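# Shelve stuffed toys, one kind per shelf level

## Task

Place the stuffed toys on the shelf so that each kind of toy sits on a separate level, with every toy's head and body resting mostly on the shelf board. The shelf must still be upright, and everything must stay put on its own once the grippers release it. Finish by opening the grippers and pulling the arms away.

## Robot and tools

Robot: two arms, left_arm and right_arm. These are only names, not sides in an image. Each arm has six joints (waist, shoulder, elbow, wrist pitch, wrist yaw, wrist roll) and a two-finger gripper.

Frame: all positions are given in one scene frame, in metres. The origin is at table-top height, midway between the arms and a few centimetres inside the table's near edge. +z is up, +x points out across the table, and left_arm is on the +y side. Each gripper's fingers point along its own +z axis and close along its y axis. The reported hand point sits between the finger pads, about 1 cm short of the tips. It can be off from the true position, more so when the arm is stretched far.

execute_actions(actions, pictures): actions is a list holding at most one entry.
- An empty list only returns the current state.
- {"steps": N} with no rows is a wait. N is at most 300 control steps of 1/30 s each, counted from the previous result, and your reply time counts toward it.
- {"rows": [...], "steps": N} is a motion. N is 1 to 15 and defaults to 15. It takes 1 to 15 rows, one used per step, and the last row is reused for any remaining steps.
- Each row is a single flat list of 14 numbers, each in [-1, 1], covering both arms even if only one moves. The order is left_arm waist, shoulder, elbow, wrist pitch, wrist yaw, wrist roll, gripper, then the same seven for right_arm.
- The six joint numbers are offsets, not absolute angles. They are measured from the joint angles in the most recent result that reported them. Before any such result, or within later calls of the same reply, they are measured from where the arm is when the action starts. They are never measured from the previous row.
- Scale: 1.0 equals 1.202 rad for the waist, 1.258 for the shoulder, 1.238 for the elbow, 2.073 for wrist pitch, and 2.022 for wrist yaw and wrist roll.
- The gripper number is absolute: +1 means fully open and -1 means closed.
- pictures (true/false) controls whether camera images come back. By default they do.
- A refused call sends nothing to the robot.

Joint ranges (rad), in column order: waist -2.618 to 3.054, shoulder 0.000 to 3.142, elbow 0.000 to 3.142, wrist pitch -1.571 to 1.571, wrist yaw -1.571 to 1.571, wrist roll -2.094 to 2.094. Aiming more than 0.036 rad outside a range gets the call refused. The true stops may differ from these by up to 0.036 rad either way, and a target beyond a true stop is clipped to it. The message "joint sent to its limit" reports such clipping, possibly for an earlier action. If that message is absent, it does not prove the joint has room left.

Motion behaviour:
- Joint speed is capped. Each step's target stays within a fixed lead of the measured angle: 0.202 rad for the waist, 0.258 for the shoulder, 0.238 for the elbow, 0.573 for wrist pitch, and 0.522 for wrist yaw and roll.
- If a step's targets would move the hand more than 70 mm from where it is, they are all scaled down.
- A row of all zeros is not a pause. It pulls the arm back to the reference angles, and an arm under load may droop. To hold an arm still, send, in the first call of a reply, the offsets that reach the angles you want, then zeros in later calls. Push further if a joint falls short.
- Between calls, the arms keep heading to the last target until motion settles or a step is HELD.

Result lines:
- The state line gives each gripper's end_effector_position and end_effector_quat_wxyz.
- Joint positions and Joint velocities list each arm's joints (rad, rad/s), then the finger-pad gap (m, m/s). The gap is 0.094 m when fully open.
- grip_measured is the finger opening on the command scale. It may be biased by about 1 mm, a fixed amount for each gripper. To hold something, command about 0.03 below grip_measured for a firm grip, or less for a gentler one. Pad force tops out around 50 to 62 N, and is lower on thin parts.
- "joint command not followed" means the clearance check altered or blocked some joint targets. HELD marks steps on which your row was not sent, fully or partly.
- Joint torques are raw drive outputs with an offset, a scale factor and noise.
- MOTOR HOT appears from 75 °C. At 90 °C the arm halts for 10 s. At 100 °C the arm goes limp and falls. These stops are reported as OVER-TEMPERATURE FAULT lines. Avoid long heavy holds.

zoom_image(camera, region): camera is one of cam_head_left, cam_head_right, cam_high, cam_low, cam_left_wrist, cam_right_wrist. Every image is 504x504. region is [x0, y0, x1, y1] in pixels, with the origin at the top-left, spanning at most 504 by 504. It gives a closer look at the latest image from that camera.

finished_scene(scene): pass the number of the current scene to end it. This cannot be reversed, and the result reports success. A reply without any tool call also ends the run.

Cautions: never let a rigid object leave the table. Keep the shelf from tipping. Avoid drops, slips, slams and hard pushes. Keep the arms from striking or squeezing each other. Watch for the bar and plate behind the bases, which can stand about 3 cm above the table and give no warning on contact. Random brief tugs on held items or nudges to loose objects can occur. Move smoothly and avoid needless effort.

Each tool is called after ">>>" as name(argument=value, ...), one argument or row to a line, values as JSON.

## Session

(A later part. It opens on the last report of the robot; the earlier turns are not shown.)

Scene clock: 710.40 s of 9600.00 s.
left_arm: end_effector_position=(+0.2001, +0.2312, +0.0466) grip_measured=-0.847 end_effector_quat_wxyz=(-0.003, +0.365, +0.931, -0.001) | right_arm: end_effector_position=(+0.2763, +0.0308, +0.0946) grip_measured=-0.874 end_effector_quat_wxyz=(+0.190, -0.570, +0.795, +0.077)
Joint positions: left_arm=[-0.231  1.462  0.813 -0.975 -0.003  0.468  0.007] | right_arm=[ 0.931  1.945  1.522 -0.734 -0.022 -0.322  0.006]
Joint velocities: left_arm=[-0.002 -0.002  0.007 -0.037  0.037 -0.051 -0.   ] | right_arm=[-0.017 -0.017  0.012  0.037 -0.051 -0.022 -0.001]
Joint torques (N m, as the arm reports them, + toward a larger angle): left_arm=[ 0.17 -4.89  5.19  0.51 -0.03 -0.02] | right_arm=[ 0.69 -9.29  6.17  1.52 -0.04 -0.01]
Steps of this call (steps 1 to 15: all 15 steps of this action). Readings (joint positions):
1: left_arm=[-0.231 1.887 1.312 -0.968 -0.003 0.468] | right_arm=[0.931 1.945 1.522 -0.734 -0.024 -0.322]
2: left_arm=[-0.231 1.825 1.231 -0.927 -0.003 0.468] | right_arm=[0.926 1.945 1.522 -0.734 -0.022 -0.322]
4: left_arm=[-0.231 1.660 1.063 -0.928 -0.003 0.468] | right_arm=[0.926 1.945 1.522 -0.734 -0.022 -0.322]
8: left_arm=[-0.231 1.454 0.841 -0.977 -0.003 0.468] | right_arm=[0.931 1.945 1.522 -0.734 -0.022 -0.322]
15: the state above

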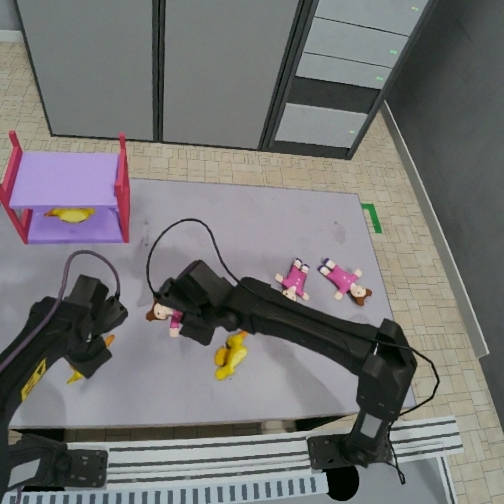

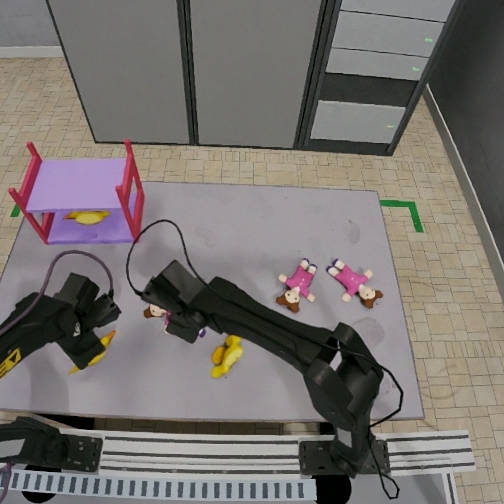

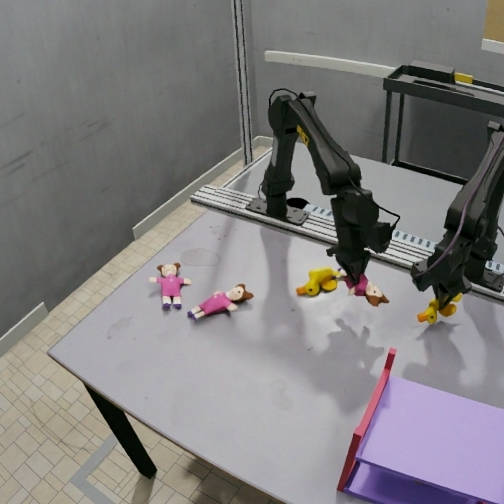

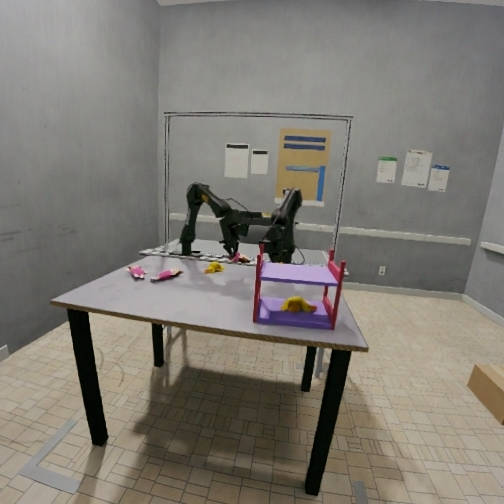

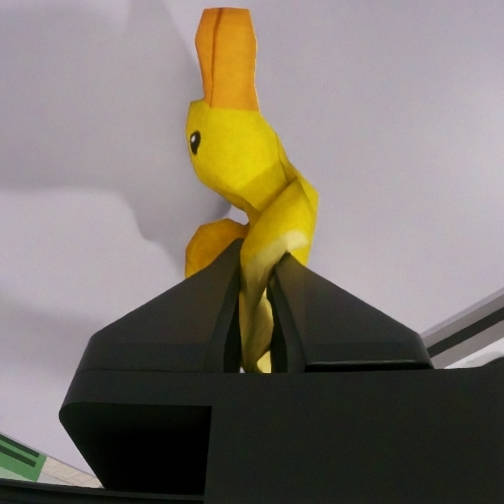

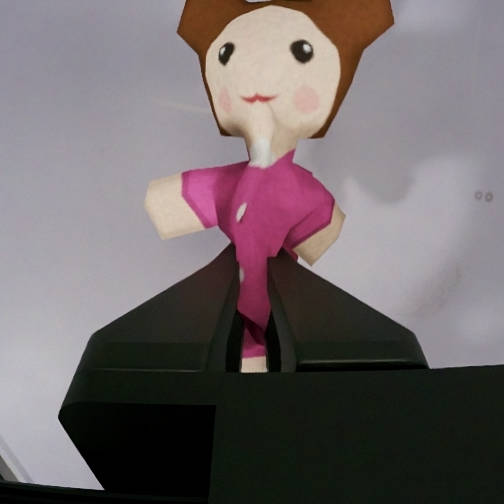

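>>> execute_actions(
  actions=[
    {"rows": [[0.117,0,0,0.644,0,-0.2315,-0.88, 0,0.06,-0.109,0.0815,0,0,-0.88]], "steps": 15},
  ],
  pictures=false,
)

>>> execute_actions(
  actions=[
    {"rows": [[0,0.22,-0.10,0.19,0,0,-0.88, 0,0,0,0,0,0,1]], "steps": 15},
  ],
  pictures=false,
)

>>> execute_actions(
  actions=[
    {"rows": [[0,0.22,-0.10,0.19,0,0,-0.88, 0,-0.09,0.12,-0.08,0,0,1]], "steps": 15},
  ],
)

Scene clock: 735.70 s of 9600.00 s.
left_arm: end_effector_position=(+0.4108, +0.2278, +0.1529) grip_measured=-0.876 end_effector_quat_wxyz=(+0.468, +0.088, +0.879, -0.026) | right_arm: end_effector_position=(+0.2647, +0.0173, +0.0176) grip_measured=-0.874 end_effector_quat_wxyz=(+0.145, -0.575, +0.803, +0.063)
Joint positions: left_arm=[-0.101  1.465  0.805  0.017 -0.     0.056  0.006] | right_arm=[ 0.931  2.041  1.376 -0.59  -0.022 -0.322  0.006]
Joint velocities: left_arm=[-0.002 -0.007 -0.017  2.044 -0.037 -0.3    0.   ] | right_arm=[-0.002 -0.002  0.007  0.066  0.022  0.037  0.001]
Joint torques (N m, as the arm reports them, + toward a larger angle): left_arm=[ 0.81 -6.69  6.7   1.84 -0.02 -0.04] | right_arm=[  0.11 -11.26   6.57   1.54  -0.01  -0.01]
Steps of this call (steps 1 to 15: the robot went on to your last target; steps 16 to 90: nothing new was sent; then 21.80 s passed at rest; steps 91 to 105: all 15 steps of this action). Readings (joint positions):
91: left_arm=[-0.221 1.462 0.810 -0.944 0.001 0.426] | right_arm=[0.931 1.947 1.503 -0.707 -0.022 -0.322]
92: left_arm=[-0.198 1.463 0.805 -0.883 0.004 0.369] | right_arm=[0.931 1.948 1.475 -0.665 -0.022 -0.322]
94: left_arm=[-0.147 1.465 0.805 -0.748 0.002 0.278] | right_arm=[0.931 1.977 1.427 -0.625 -0.022 -0.322]
98: left_arm=[-0.105 1.465 0.805 -0.468 -0.000 0.156] | right_arm=[0.931 2.039 1.379 -0.616 -0.022 -0.322]
105: the state above

Scene clock: 736.20 s of 9600.00 s.
left_arm: end_effector_position=(+0.4094, +0.2268, +0.0378) grip_measured=-0.876 end_effector_quat_wxyz=(+0.417, +0.089, +0.904, -0.024) | right_arm: end_effector_position=(+0.2648, +0.0174, +0.0176) grip_measured=+1.000 end_effector_quat_wxyz=(+0.145, -0.575, +0.803, +0.063)
Joint positions: left_arm=[-0.101  1.766  0.656  0.355 -0.     0.053  0.006] | right_arm=[ 0.931  2.041  1.376 -0.589 -0.022 -0.322  0.094]
Joint velocities: left_arm=[ 0.032 -0.051 -0.012  0.095  0.007  0.051 -0.   ] | right_arm=[ 0.002 -0.007  0.007  0.022 -0.007  0.007  0.   ]
Joint torques (N m, as the arm reports them, + toward a larger angle): left_arm=[  0.02 -10.02   6.7    1.73  -0.01   0.02] | right_arm=[ 0.07 -9.62  5.72  1.34  0.   -0.01]
Steps of this call (steps 1 to 15: all 15 steps of this action). Readings (joint positions):
1: left_arm=[-0.101 1.484 0.798 0.096 -0.000 0.053] | right_arm=[0.931 2.041 1.376 -0.589 -0.022 -0.322]
2: left_arm=[-0.101 1.523 0.795 0.180 -0.000 0.053] | right_arm=[0.931 2.041 1.376 -0.589 -0.022 -0.322]
4: left_arm=[-0.101 1.628 0.772 0.282 -0.000 0.053] | right_arm=[0.931 2.041 1.376 -0.589 -0.022 -0.322]
8: left_arm=[-0.101 1.767 0.677 0.319 -0.000 0.053] | right_arm=[0.931 2.041 1.376 -0.589 -0.022 -0.322]
15: the state above

Scene clock: 736.70 s of 9600.00 s.
left_arm: end_effector_position=(+0.4251, +0.2249, +0.0098) grip_measured=-0.876 end_effector_quat_wxyz=(+0.490, +0.084, +0.867, -0.026) | right_arm: end_effector_position=(+0.2765, +0.0310, +0.1022) grip_measured=+1.000 end_effector_quat_wxyz=(+0.199, -0.569, +0.794, +0.079)
Joint positions: left_arm=[-0.101  1.999  0.567  0.841 -0.003  0.053  0.006] | right_arm=[ 0.931  1.926  1.52  -0.732 -0.022 -0.322  0.094]
Joint velocities: left_arm=[-0.022  0.017 -0.002  0.037  0.007 -0.007 -0.001] | right_arm=[-0.007 -0.007 -0.007 -0.081  0.022 -0.051  0.   ]
Joint torques (N m, as the arm reports them, + toward a larger angle): left_arm=[-0.07 -4.86  0.85  0.71  0.   -0.02] | right_arm=[ 0.06 -9.14  6.58  1.39 -0.01 -0.01]
Steps of this call (steps 1 to 15: all 15 steps of this action). Readings (joint positions):
1: left_arm=[-0.101 1.791 0.641 0.417 -0.000 0.053] | right_arm=[0.931 2.038 1.391 -0.613 -0.022 -0.322]
2: left_arm=[-0.101 1.846 0.629 0.518 -0.000 0.053] | right_arm=[0.931 2.035 1.415 -0.651 -0.022 -0.322]
4: left_arm=[-0.101 1.961 0.601 0.688 -0.003 0.053] | right_arm=[0.931 2.007 1.462 -0.691 -0.022 -0.322]
8: left_arm=[-0.101 1.991 0.576 0.807 -0.003 0.053] | right_arm=[0.931 1.937 1.514 -0.705 -0.022 -0.322]
15: the state above

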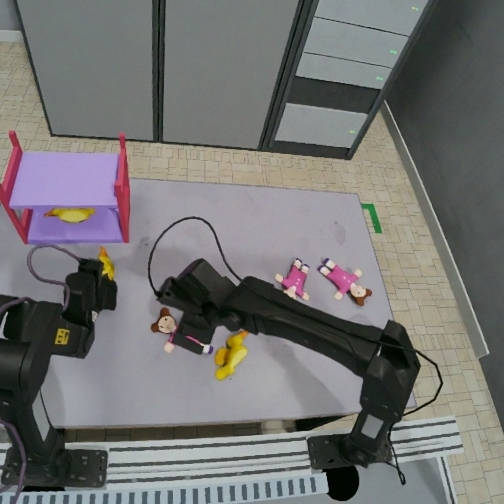

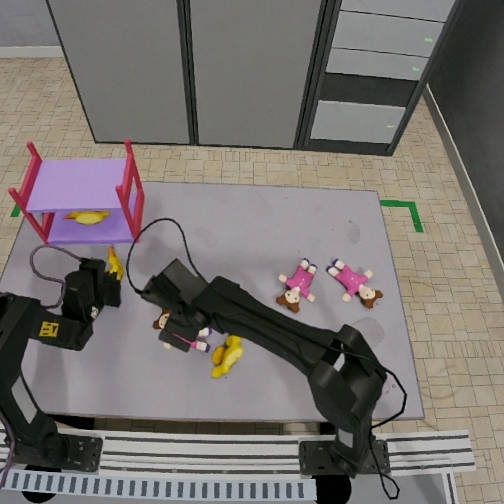

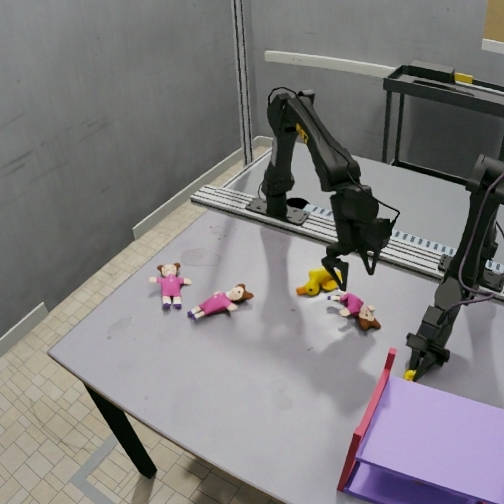

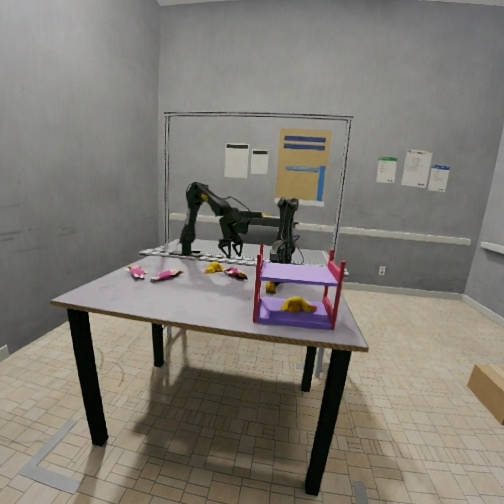

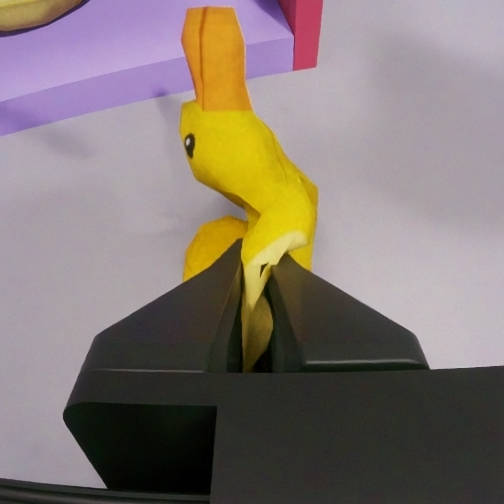

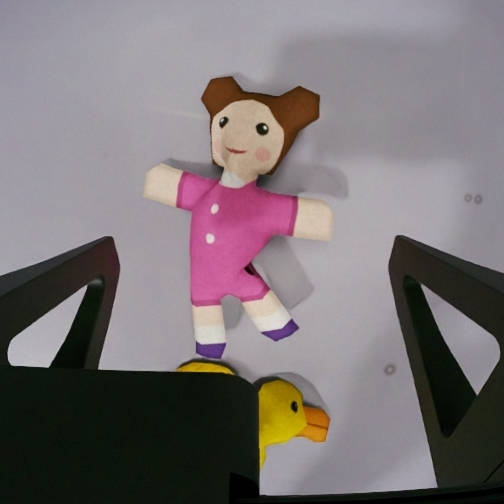

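>>> execute_actions(
  actions=[
    {"rows": [[0.10,0.0,0,0.16,0,-0.026,-0.88, -0.489,0,0,0,0,0.16,1]], "steps": 15},
  ],
  pictures=false,
)

>>> execute_actions(
  actions=[
    {"steps": 15},
  ],
)

Scene clock: 742.67 s of 9600.00 s.
left_arm: end_effector_position=(+0.4561, +0.2818, +0.0708) grip_measured=-0.876 end_effector_quat_wxyz=(+0.606, +0.004, +0.796, -0.006) | right_arm: end_effector_position=(+0.4444, -0.2072, +0.0989) grip_measured=+1.000 end_effector_quat_wxyz=(+0.208, -0.150, +0.966, +0.037)
Joint positions: left_arm=[ 0.03   2.004  0.563  1.126 -0.007  0.01   0.006] | right_arm=[ 0.298  1.926  1.52  -0.73  -0.008 -0.021  0.094]
Joint velocities: left_arm=[-0.017 -0.012 -0.007 -0.022 -0.007 -0.007 -0.003] | right_arm=[-0.061 -0.012 -0.002  0.037  0.066  0.125  0.   ]
Joint torques (N m, as the arm reports them, + toward a larger angle): left_arm=[-0.89 -9.27  3.69  2.07  0.01 -0.04] | right_arm=[ 4.26 -9.19  6.22  1.53 -0.2   0.  ]
Steps of this call (steps 1 to 30: the robot went on to your last target; steps 31 to 90: nothing new was sent; then 2.47 s passed at rest; steps 91 to 105: all 15 steps of this action). Readings (joint positions):
91: left_arm=[-0.091 2.001 0.564 0.879 0.004 0.048] | right_arm=[0.918 1.926 1.520 -0.743 -0.029 -0.289]
92: left_arm=[-0.070 2.004 0.563 0.926 0.010 0.040] | right_arm=[0.893 1.926 1.520 -0.743 -0.038 -0.245]
94: left_arm=[-0.013 2.004 0.563 1.008 0.007 0.029] | right_arm=[0.804 1.926 1.520 -0.741 -0.039 -0.177]
98: left_arm=[0.032 2.004 0.563 1.091 -0.007 0.016] | right_arm=[0.581 1.926 1.520 -0.734 -0.036 -0.093]
105: the state above

Scene clock: 743.17 s of 9600.00 s.
left_arm: end_effector_position=(+0.4565, +0.2818, +0.0723) grip_measured=-0.876 end_effector_quat_wxyz=(+0.608, +0.003, +0.794, -0.007) | right_arm: end_effector_position=(+0.4376, -0.1864, +0.0991) grip_measured=+1.000 end_effector_quat_wxyz=(+0.207, -0.165, +0.963, +0.045)
Joint positions: left_arm=[ 0.03   2.004  0.563  1.133 -0.007  0.008  0.006] | right_arm=[ 0.344  1.926  1.52  -0.73  -0.012 -0.005  0.094]
Joint velocities: left_arm=[-0.002  0.002 -0.007 -0.081 -0.066 -0.022 -0.001] | right_arm=[-0.012  0.007 -0.012 -0.007  0.066 -0.022  0.   ]
Joint torques (N m, as the arm reports them, + toward a larger angle): left_arm=[-0.87 -9.33  3.78  2.08  0.02 -0.08] | right_arm=[-0.04 -9.2   6.21  1.53 -0.08  0.07]
Steps of this call (steps 1 to 15: the robot went on to your last target). Readings (joint positions):
1: left_arm=[0.030 2.004 0.563 1.128 -0.007 0.009] | right_arm=[0.300 1.926 1.520 -0.730 -0.007 -0.017]
2: left_arm=[0.030 2.004 0.563 1.129 -0.007 0.009] | right_arm=[0.307 1.926 1.520 -0.730 -0.007 -0.014]
4: left_arm=[0.030 2.004 0.563 1.131 -0.007 0.009] | right_arm=[0.327 1.926 1.520 -0.730 -0.008 -0.011]
8: left_arm=[0.030 2.004 0.563 1.132 -0.007 0.008] | right_arm=[0.344 1.926 1.520 -0.730 -0.012 -0.007]
15: the state above

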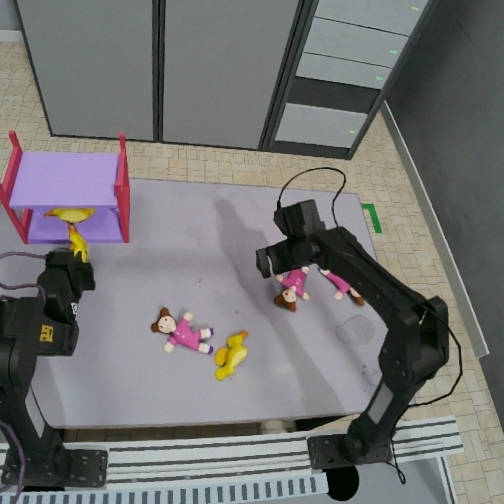

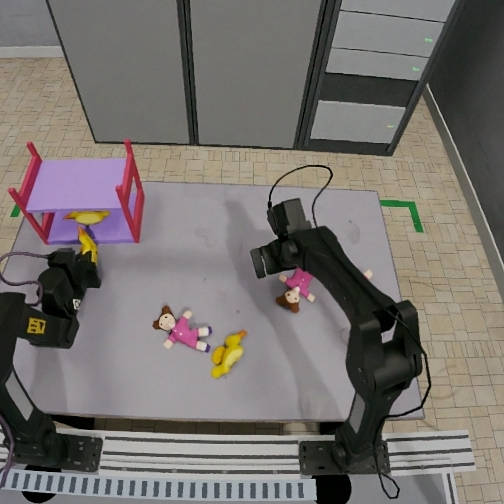

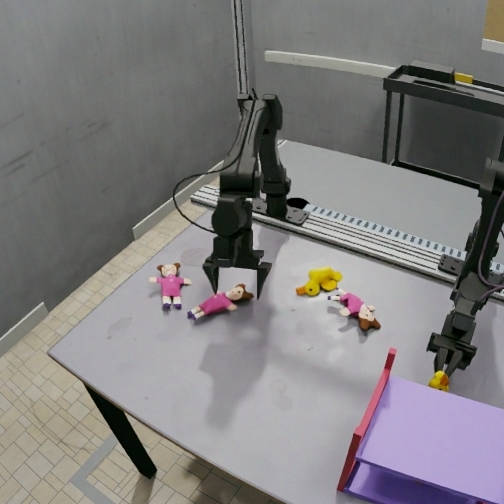

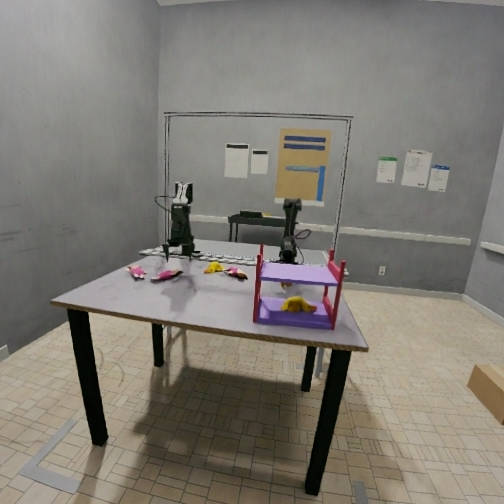

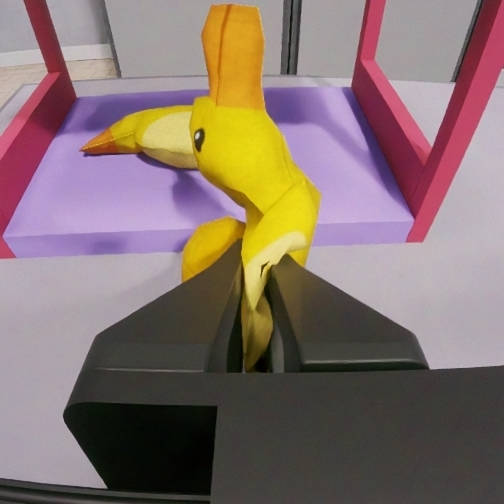

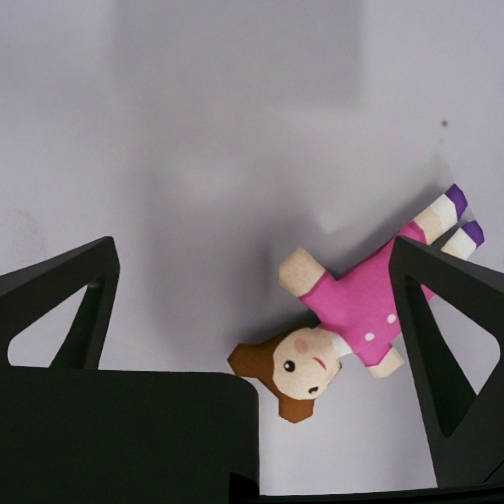

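>>> execute_actions(
  actions=[
    {"rows": [[-0.05,0.07,0.135,-0.031,0,0,-0.88, -0.136,0.13,0.218,-0.19,0,0.337,1]], "steps": 15},
  ],
  pictures=false,
)

>>> execute_actions(
  actions=[
    {"steps": 10},
  ],
)

Scene clock: 762.37 s of 9600.00 s.
left_arm: end_effector_position=(+0.4865, +0.2535, +0.0640) grip_measured=-0.876 end_effector_quat_wxyz=(+0.602, +0.026, +0.798, -0.022) | right_arm: end_effector_position=(+0.4319, -0.2658, +0.0808) grip_measured=+1.000 end_effector_quat_wxyz=(+0.061, +0.236, +0.969, +0.036)
Joint positions: left_arm=[-0.028  2.094  0.7    1.07  -0.009  0.008  0.006] | right_arm=[ 0.177  2.09   1.766 -1.096 -0.01   0.644  0.094]
Joint velocities: left_arm=[-0.017  0.002 -0.007  0.066  0.051 -0.066 -0.001] | right_arm=[ 0.081 -0.002  0.002 -0.125 -0.037  0.256  0.   ]
Joint torques (N m, as the arm reports them, + toward a larger angle): left_arm=[-0.07 -9.97  6.11  1.72 -0.01 -0.01] | right_arm=[ -0.1  -10.21   7.68   0.85  -0.02   0.05]
Steps of this call (steps 1 to 15: the robot went on to your last target; steps 16 to 90: nothing new was sent; then 15.70 s passed at rest; steps 91 to 105: all 15 steps of this action). Readings (joint positions):
91: left_arm=[0.026 2.014 0.578 1.127 -0.009 0.008] | right_arm=[0.331 1.948 1.561 -0.792 -0.020 0.063]
92: left_arm=[0.017 2.039 0.616 1.114 -0.011 0.008] | right_arm=[0.309 1.991 1.640 -0.874 -0.028 0.161]
94: left_arm=[-0.006 2.083 0.682 1.096 -0.011 0.008] | right_arm=[0.239 2.059 1.743 -0.933 -0.028 0.341]
98: left_arm=[-0.028 2.094 0.700 1.081 -0.009 0.008] | right_arm=[0.148 2.090 1.766 -1.026 -0.012 0.539]
105: the state above

Scene clock: 762.70 s of 9600.00 s.
left_arm: end_effector_position=(+0.4864, +0.2535, +0.0635) grip_measured=-0.876 end_effector_quat_wxyz=(+0.601, +0.026, +0.798, -0.022) | right_arm: end_effector_position=(+0.4289, -0.2655, +0.0804) grip_measured=+1.000 end_effector_quat_wxyz=(+0.055, +0.247, +0.967, +0.035)
Joint positions: left_arm=[-0.028  2.094  0.7    1.068 -0.009  0.008  0.006] | right_arm=[ 0.179  2.09   1.766 -1.108 -0.01   0.668  0.094]
Joint velocities: left_arm=[ 0.002 -0.007 -0.002 -0.051  0.066  0.037  0.001] | right_arm=[-0.012 -0.012 -0.002 -0.022 -0.022 -0.007  0.   ]
Joint torques (N m, as the arm reports them, + toward a larger angle): left_arm=[ -0.19 -10.02   6.12   1.68   0.01   0.  ] | right_arm=[  0.15 -10.13   7.67   0.8   -0.04   0.06]
Steps of this call (steps 1 to 10: the robot went on to your last target). Readings (joint positions):
1: left_arm=[-0.028 2.094 0.700 1.069 -0.009 0.008] | right_arm=[0.179 2.090 1.766 -1.099 -0.010 0.650]
2: left_arm=[-0.028 2.094 0.700 1.069 -0.009 0.008] | right_arm=[0.179 2.090 1.766 -1.101 -0.010 0.654]
4: left_arm=[-0.028 2.094 0.700 1.069 -0.009 0.008] | right_arm=[0.179 2.090 1.766 -1.105 -0.010 0.660]
8: left_arm=[-0.028 2.094 0.700 1.068 -0.009 0.008] | right_arm=[0.179 2.090 1.766 -1.107 -0.010 0.667]
10: the state above

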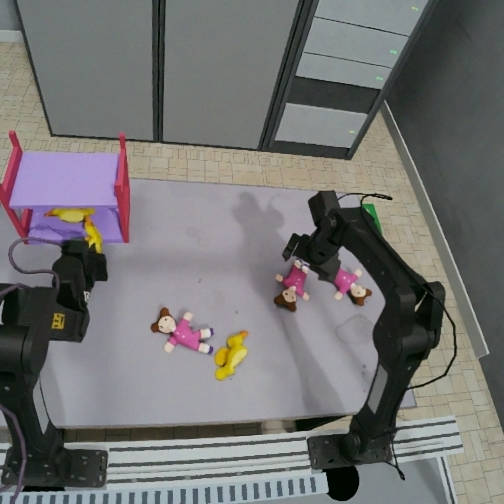

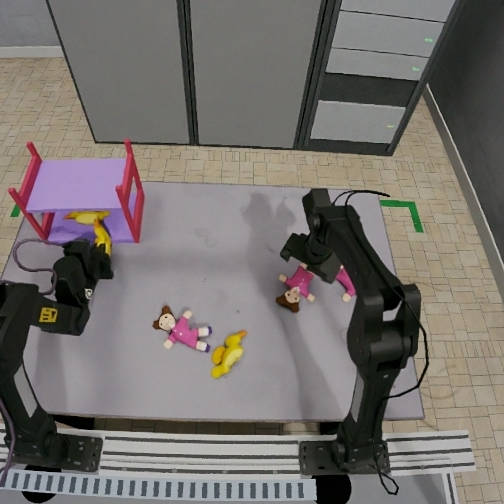

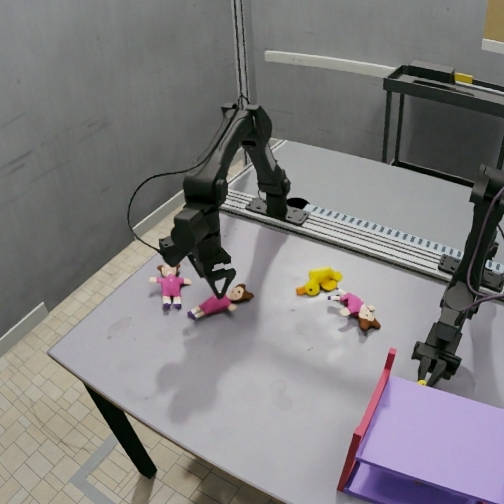

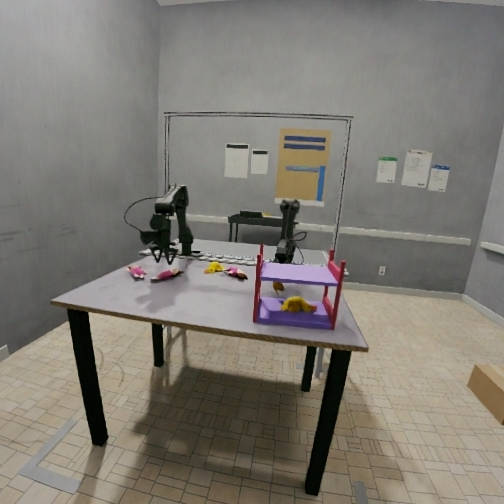

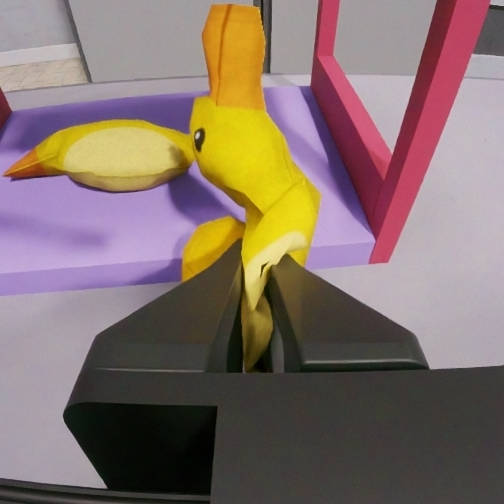

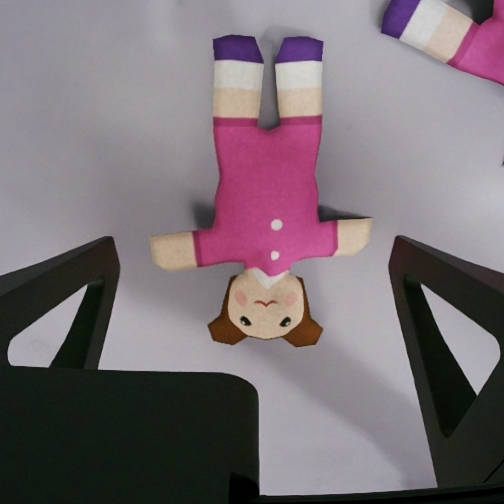

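>>> execute_actions(
  actions=[
    {"rows": [[0,0.07,0.16,-0.038,0,0,-0.88, 0,0.02,-0.066,0.053,0,0,1],[0,0.07,0.16,-0.038,0,0,-0.88, 0,0.02,-0.066,0.053,0,0,1],[0,0.07,0.16,-0.038,0,0,-0.88, 0,0.02,-0.066,0.053,0,0,1],[0,0.07,0.16,-0.038,0,0,-0.88, 0,0.02,-0.066,0.053,0,0,1],[0,0.07,0.16,-0.038,0,0,-0.88, 0,0.02,-0.066,0.053,0,0,1],[0,0.143,0.325,-0.077,0,0,-0.88, 0,0.04,-0.132,0.106,0,0,1]], "steps": 15},
  ],
  pictures=false,
)

>>> execute_actions(
  actions=[
    {"steps": 8},
  ],
)

Scene clock: 780.03 s of 9600.00 s.
left_arm: end_effector_position=(+0.5698, +0.2473, +0.0721) grip_measured=-0.876 end_effector_quat_wxyz=(+0.617, +0.026, +0.786, -0.022) | right_arm: end_effector_position=(+0.4220, -0.2661, +0.0168) grip_measured=+1.000 end_effector_quat_wxyz=(+0.039, +0.248, +0.967, +0.028)
Joint positions: left_arm=[-0.028  2.278  1.072  0.922 -0.009  0.008  0.006] | right_arm=[ 0.179  2.148  1.603 -0.921 -0.01   0.671  0.094]
Joint velocities: left_arm=[-0.007 -0.007 -0.002 -0.154 -0.037  0.051 -0.001] | right_arm=[ 0.022 -0.007 -0.012  0.168 -0.051 -0.022  0.   ]
Joint torques (N m, as the arm reports them, + toward a larger angle): left_arm=[ -0.17 -13.05   7.05   1.75  -0.04  -0.01] | right_arm=[  0.05 -10.85   5.51   0.99   0.    -0.04]
Steps of this call (steps 1 to 30: the robot went on to your last target; steps 31 to 90: nothing new was sent; then 13.83 s passed at rest; steps 91 to 105: all 15 steps of this action). Readings (joint positions):
91: left_arm=[-0.028 2.103 0.718 1.058 -0.009 0.008] | right_arm=[0.179 2.090 1.755 -1.094 -0.010 0.671]
92: left_arm=[-0.028 2.131 0.765 1.040 -0.009 0.008] | right_arm=[0.179 2.090 1.739 -1.073 -0.010 0.671]
94: left_arm=[-0.028 2.176 0.845 1.020 -0.009 0.008] | right_arm=[0.179 2.099 1.708 -1.047 -0.010 0.671]
98: left_arm=[-0.028 2.255 1.008 0.958 -0.009 0.008] | right_arm=[0.179 2.118 1.635 -0.973 -0.010 0.671]
105: the state above

Scene clock: 780.30 s of 9600.00 s.
left_arm: end_effector_position=(+0.5692, +0.2473, +0.0697) grip_measured=-0.876 end_effector_quat_wxyz=(+0.614, +0.026, +0.789, -0.022) | right_arm: end_effector_position=(+0.4264, -0.2654, +0.0173) grip_measured=+1.000 end_effector_quat_wxyz=(+0.047, +0.248, +0.967, +0.031)
Joint positions: left_arm=[-0.028  2.278  1.072  0.912 -0.009  0.008  0.006] | right_arm=[ 0.179  2.148  1.603 -0.903 -0.01   0.671  0.094]
Joint velocities: left_arm=[-0.002 -0.022  0.012  0.051 -0.022 -0.066 -0.001] | right_arm=[-0.012 -0.002  0.002  0.081 -0.037 -0.007  0.   ]
Joint torques (N m, as the arm reports them, + toward a larger angle): left_arm=[  0.08 -12.8    6.87   1.68  -0.01   0.  ] | right_arm=[  0.04 -10.89   5.57   1.06   0.01  -0.04]
Steps of this call (steps 1 to 8: the robot went on to your last target). Readings (joint positions):
1: left_arm=[-0.028 2.278 1.072 0.919 -0.009 0.008] | right_arm=[0.179 2.148 1.603 -0.916 -0.010 0.671]
2: left_arm=[-0.028 2.278 1.072 0.917 -0.009 0.008] | right_arm=[0.179 2.148 1.603 -0.912 -0.010 0.671]
4: left_arm=[-0.028 2.278 1.072 0.914 -0.009 0.008] | right_arm=[0.179 2.148 1.603 -0.908 -0.010 0.671]
8: the state above

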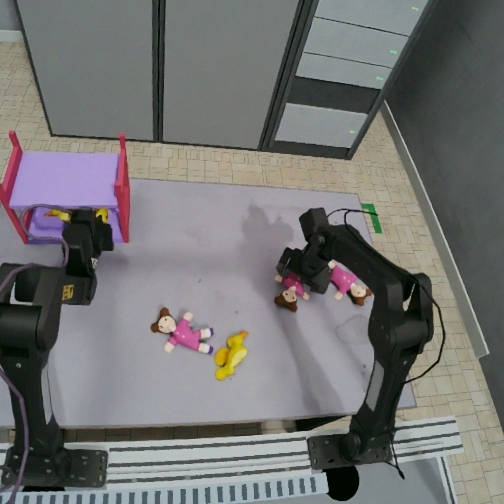

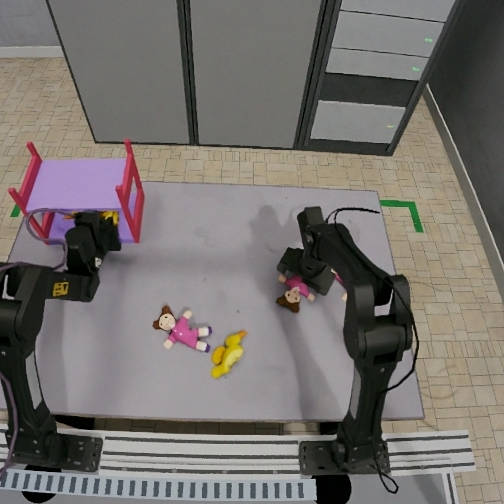

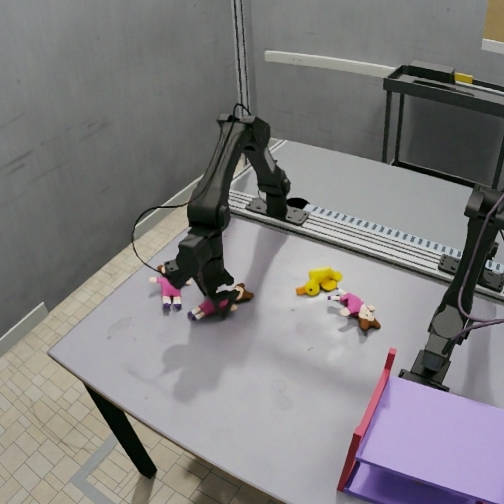

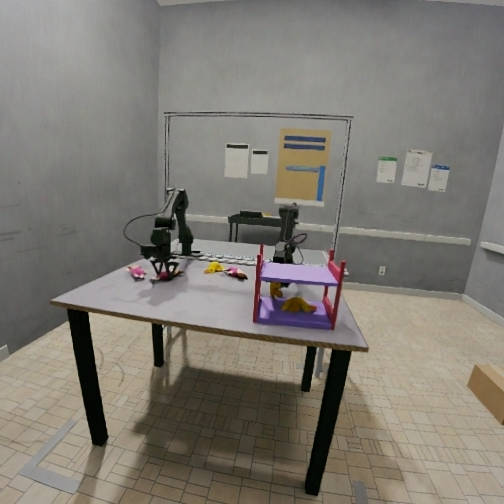

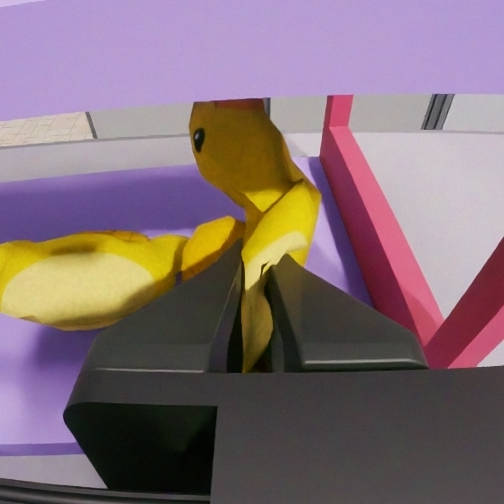

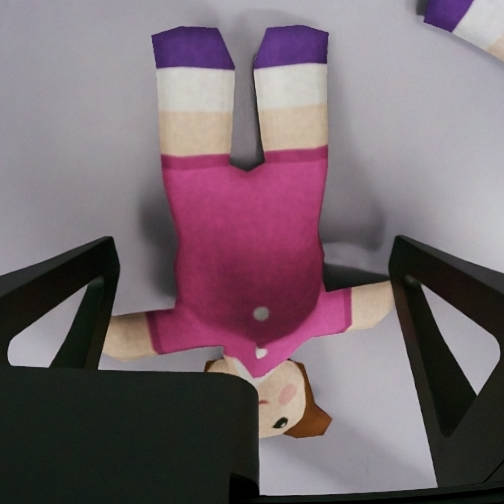

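>>> execute_actions(
  actions=[
    {"rows": [[0,-0.01,0.01,0,0,0,0.3, 0,-0.01,0.008,0,0,0,-0.88]], "steps": 15},
  ],
)

Scene clock: 784.03 s of 9600.00 s.
left_arm: end_effector_position=(+0.5692, +0.2473, +0.0695) grip_measured=+0.298 end_effector_quat_wxyz=(+0.613, +0.026, +0.789, -0.022) | right_arm: end_effector_position=(+0.4271, -0.2653, +0.0174) grip_measured=-0.872 end_effector_quat_wxyz=(+0.049, +0.248, +0.967, +0.032)
Joint positions: left_arm=[-0.028  2.278  1.072  0.911 -0.009  0.008  0.061] | right_arm=[ 0.179  2.148  1.603 -0.9   -0.01   0.671  0.006]
Joint velocities: left_arm=[-0.012  0.002  0.002 -0.037 -0.081 -0.066 -0.001] | right_arm=[-0.007 -0.017 -0.007  0.007 -0.022 -0.022  0.   ]
Joint torques (N m, as the arm reports them, + toward a larger angle): left_arm=[ -0.06 -13.59   5.58   1.76  -0.01  -0.02] | right_arm=[  0.03 -11.28   6.41   0.91   0.    -0.01]
Steps of this call (steps 1 to 30: the robot went on to your last target; steps 31 to 90: nothing new was sent; then 0.23 s passed at rest; steps 91 to 105: all 15 steps of this action). Readings (joint positions):
91: left_arm=[-0.028 2.278 1.072 0.911 -0.009 0.008] | right_arm=[0.179 2.148 1.603 -0.900 -0.010 0.671]
92: left_arm=[-0.028 2.278 1.072 0.911 -0.009 0.008] | right_arm=[0.179 2.148 1.603 -0.900 -0.010 0.671]
94: left_arm=[-0.028 2.278 1.072 0.911 -0.009 0.008] | right_arm=[0.179 2.148 1.603 -0.900 -0.010 0.671]
98: left_arm=[-0.028 2.278 1.072 0.911 -0.009 0.008] | right_arm=[0.179 2.148 1.603 -0.900 -0.010 0.671]
105: the state above

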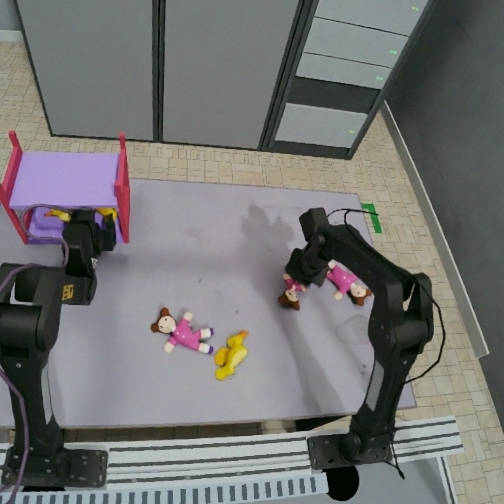

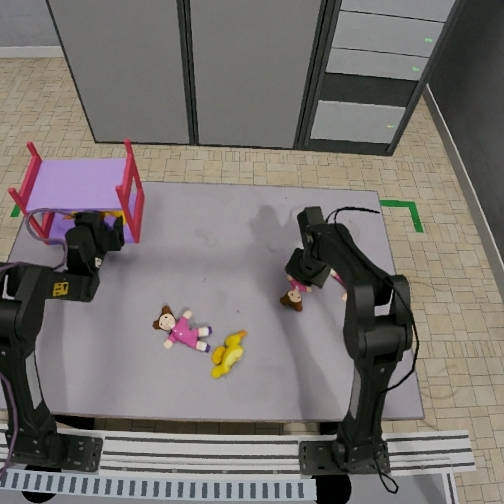

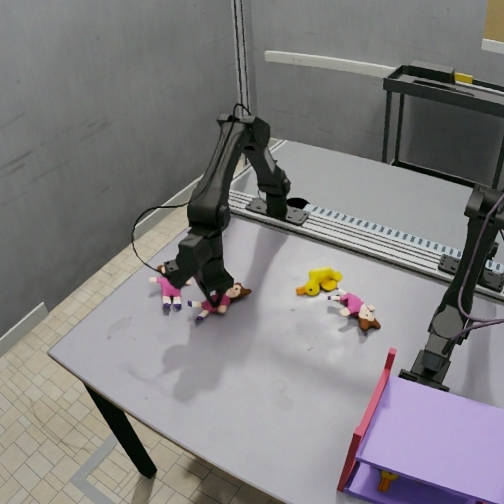

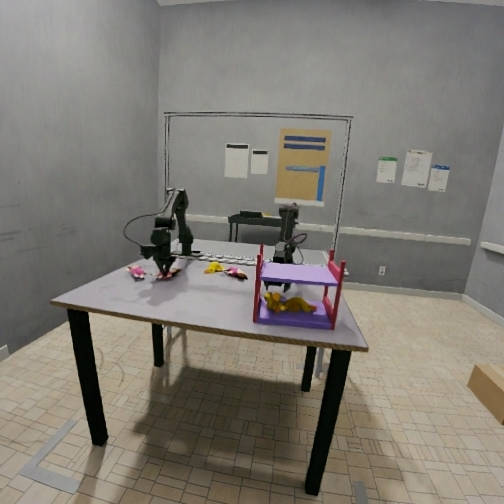

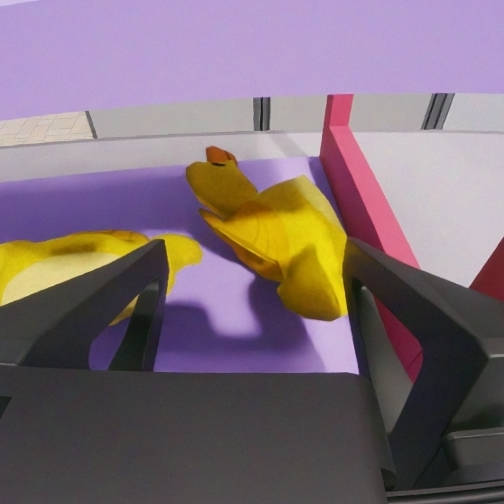

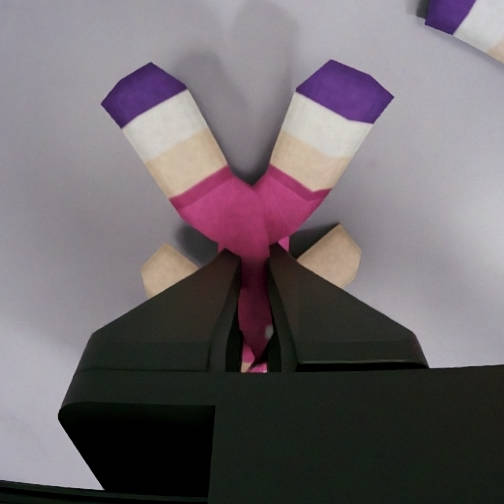

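>>> execute_actions(
  actions=[
    {"rows": [[0,-0.11,-0.2,0.05,0,0,0.3, 0,-0.058,0.143,-0.1,0,0,-0.88],[0,-0.11,-0.2,0.05,0,0,0.3, 0,-0.058,0.143,-0.1,0,0,-0.88],[0,-0.11,-0.2,0.05,0,0,0.3, 0,-0.058,0.143,-0.1,0,0,-0.88],[0,-0.11,-0.2,0.05,0,0,0.3, 0,-0.058,0.143,-0.1,0,0,-0.88],[0,-0.11,-0.2,0.05,0,0,0.3, 0,-0.058,0.143,-0.1,0,0,-0.88],[0,-0.228,-0.40,0.107,0,0,0.3, 0,-0.058,0.143,-0.1,0,0,-0.88]], "steps": 15},
  ],
  pictures=false,
)

>>> execute_actions(
  actions=[
    {"rows": [[0,-0.43,0.19,-0.37,0,0,1, 0.463,0.068,0.08,0.10,0,0,-0.88]], "steps": 15},
  ],
  pictures=false,
)

>>> execute_actions(
  actions=[
    {"steps": 12},
  ],
)

Scene clock: 798.50 s of 9600.00 s.
left_arm: end_effector_position=(+0.4553, +0.2558, +0.0620) grip_measured=+0.298 end_effector_quat_wxyz=(+0.591, +0.027, +0.806, -0.022) | right_arm: end_effector_position=(+0.4364, -0.2643, +0.0876) grip_measured=-0.872 end_effector_quat_wxyz=(+0.073, +0.248, +0.965, +0.043)
Joint positions: left_arm=[-0.028  2.012  0.575  1.086 -0.009  0.008  0.061] | right_arm=[ 0.179  2.079  1.772 -1.085 -0.01   0.671  0.006]
Joint velocities: left_arm=[-0.012 -0.002  0.012  0.125 -0.11   0.037  0.001] | right_arm=[ 0.012  0.002 -0.012 -0.081  0.051 -0.007 -0.001]
Joint torques (N m, as the arm reports them, + toward a larger angle): left_arm=[ -0.09 -10.66   3.39   1.94  -0.02   0.  ] | right_arm=[  0.05 -10.34   6.55   0.9    0.    -0.01]
Steps of this call (steps 1 to 15: the robot went on to your last target; steps 16 to 90: nothing new was sent; then 10.97 s passed at rest; steps 91 to 105: all 15 steps of this action). Readings (joint positions):
91: left_arm=[-0.028 2.265 1.044 0.924 -0.009 0.008] | right_arm=[0.179 2.148 1.626 -0.931 -0.010 0.671]
92: left_arm=[-0.028 2.226 0.974 0.943 -0.009 0.008] | right_arm=[0.179 2.151 1.662 -0.976 -0.010 0.671]
94: left_arm=[-0.028 2.168 0.861 0.960 -0.009 0.008] | right_arm=[0.179 2.135 1.723 -1.020 -0.010 0.671]
98: left_arm=[-0.028 2.060 0.657 1.023 -0.009 0.008] | right_arm=[0.179 2.084 1.770 -1.048 -0.010 0.671]
105: the state above

Scene clock: 799.00 s of 9600.00 s.
left_arm: end_effector_position=(+0.4517, +0.2587, +0.2500) grip_measured=+1.000 end_effector_quat_wxyz=(+0.637, +0.025, +0.770, -0.023) | right_arm: end_effector_position=(+0.3670, +0.0036, +0.0840) grip_measured=-0.873 end_effector_quat_wxyz=(+0.121, -0.037, +0.984, +0.122)
Joint positions: left_arm=[-0.028  1.453  0.813  0.407 -0.009  0.008  0.094] | right_arm=[ 0.757  2.169  1.844 -0.897 -0.015  0.672  0.006]
Joint velocities: left_arm=[ 0.002  0.222 -0.007 -0.52  -0.051 -0.095  0.001] | right_arm=[ 0.711 -0.007  0.076  0.081 -0.198  0.051  0.001]
Joint torques (N m, as the arm reports them, + toward a larger angle): left_arm=[-0.01 -6.38  6.24  1.74 -0.02 -0.01] | right_arm=[ -5.52 -11.31   7.89   1.47   0.29  -0.02]
Steps of this call (steps 1 to 15: all 15 steps of this action). Readings (joint positions):
1: left_arm=[-0.028 1.989 0.593 1.019 -0.009 0.008] | right_arm=[0.190 2.085 1.778 -1.082 -0.006 0.672]
2: left_arm=[-0.028 1.945 0.629 0.886 -0.009 0.008] | right_arm=[0.207 2.096 1.792 -1.067 0.001 0.672]
4: left_arm=[-0.028 1.822 0.709 0.664 -0.009 0.008] | right_arm=[0.273 2.122 1.816 -1.018 0.004 0.672]
8: left_arm=[-0.028 1.542 0.782 0.493 -0.009 0.008] | right_arm=[0.449 2.156 1.832 -0.946 0.003 0.672]
15: the state above

Scene clock: 799.40 s of 9600.00 s.
left_arm: end_effector_position=(+0.4494, +0.2585, +0.2241) grip_measured=+1.000 end_effector_quat_wxyz=(+0.601, +0.026, +0.798, -0.022) | right_arm: end_effector_position=(+0.3780, -0.0049, +0.0857) grip_measured=-0.873 end_effector_quat_wxyz=(+0.125, -0.023, +0.984, +0.125)
Joint positions: left_arm=[-0.028  1.471  0.813  0.332 -0.009  0.008  0.094] | right_arm=[ 0.728  2.169  1.847 -0.891 -0.02   0.672  0.006]
Joint velocities: left_arm=[-0.012 -0.012 -0.007 -0.081 -0.066  0.066 -0.001] | right_arm=[ 0.007  0.007  0.007  0.007 -0.11  -0.037 -0.   ]
Joint torques (N m, as the arm reports them, + toward a larger angle): left_arm=[-0.02 -6.76  6.23  1.64 -0.03  0.  ] | right_arm=[  0.71 -11.36   8.01   1.58   0.07  -0.02]
Steps of this call (steps 1 to 12: the robot went on to your last target). Readings (joint positions):
1: left_arm=[-0.028 1.460 0.813 0.389 -0.009 0.008] | right_arm=[0.775 2.169 1.846 -0.895 -0.021 0.672]
2: left_arm=[-0.028 1.466 0.813 0.374 -0.009 0.008] | right_arm=[0.783 2.169 1.847 -0.892 -0.025 0.672]
4: left_arm=[-0.028 1.471 0.813 0.352 -0.009 0.008] | right_arm=[0.777 2.169 1.847 -0.891 -0.027 0.672]
8: left_arm=[-0.028 1.471 0.813 0.337 -0.009 0.008] | right_arm=[0.738 2.169 1.847 -0.891 -0.024 0.672]
12: the state above

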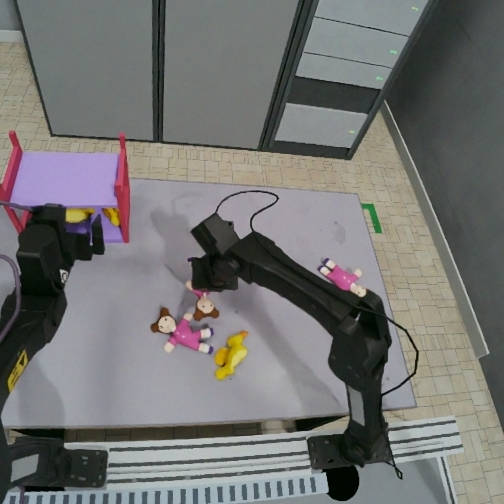

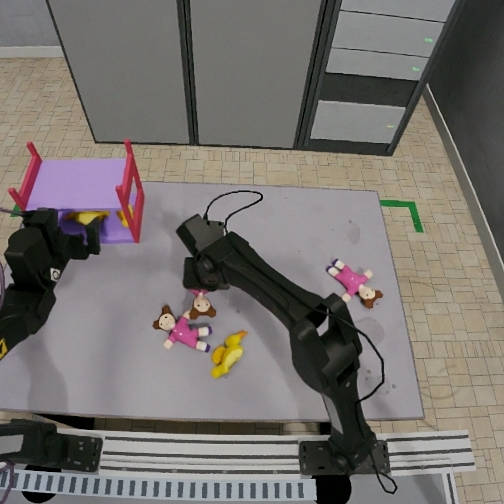

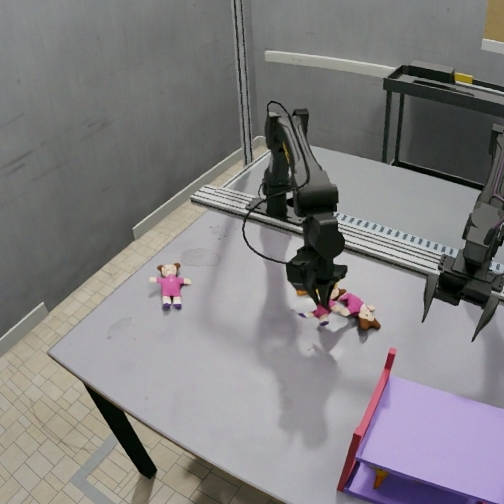

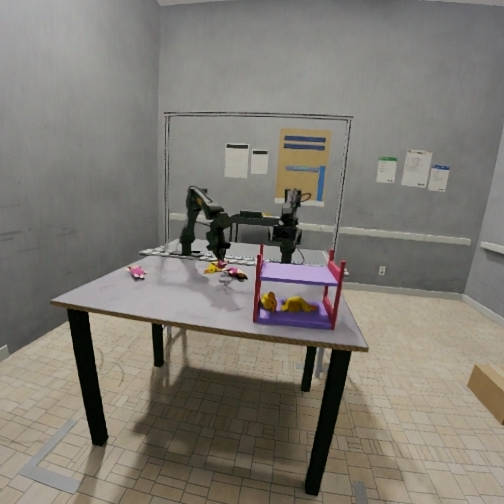

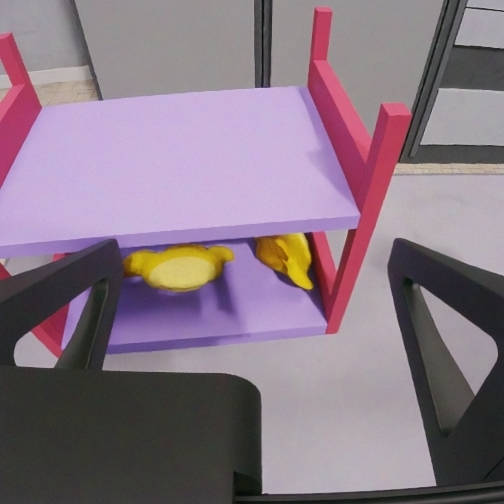

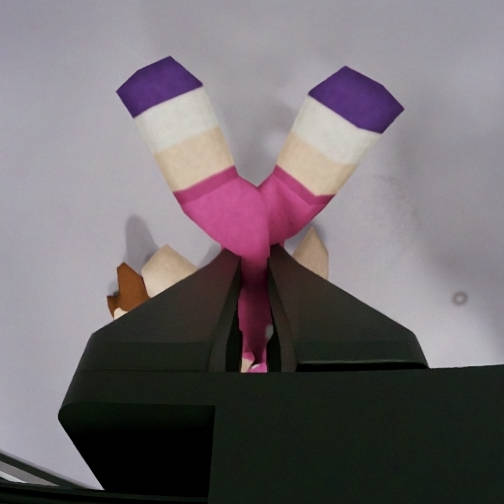

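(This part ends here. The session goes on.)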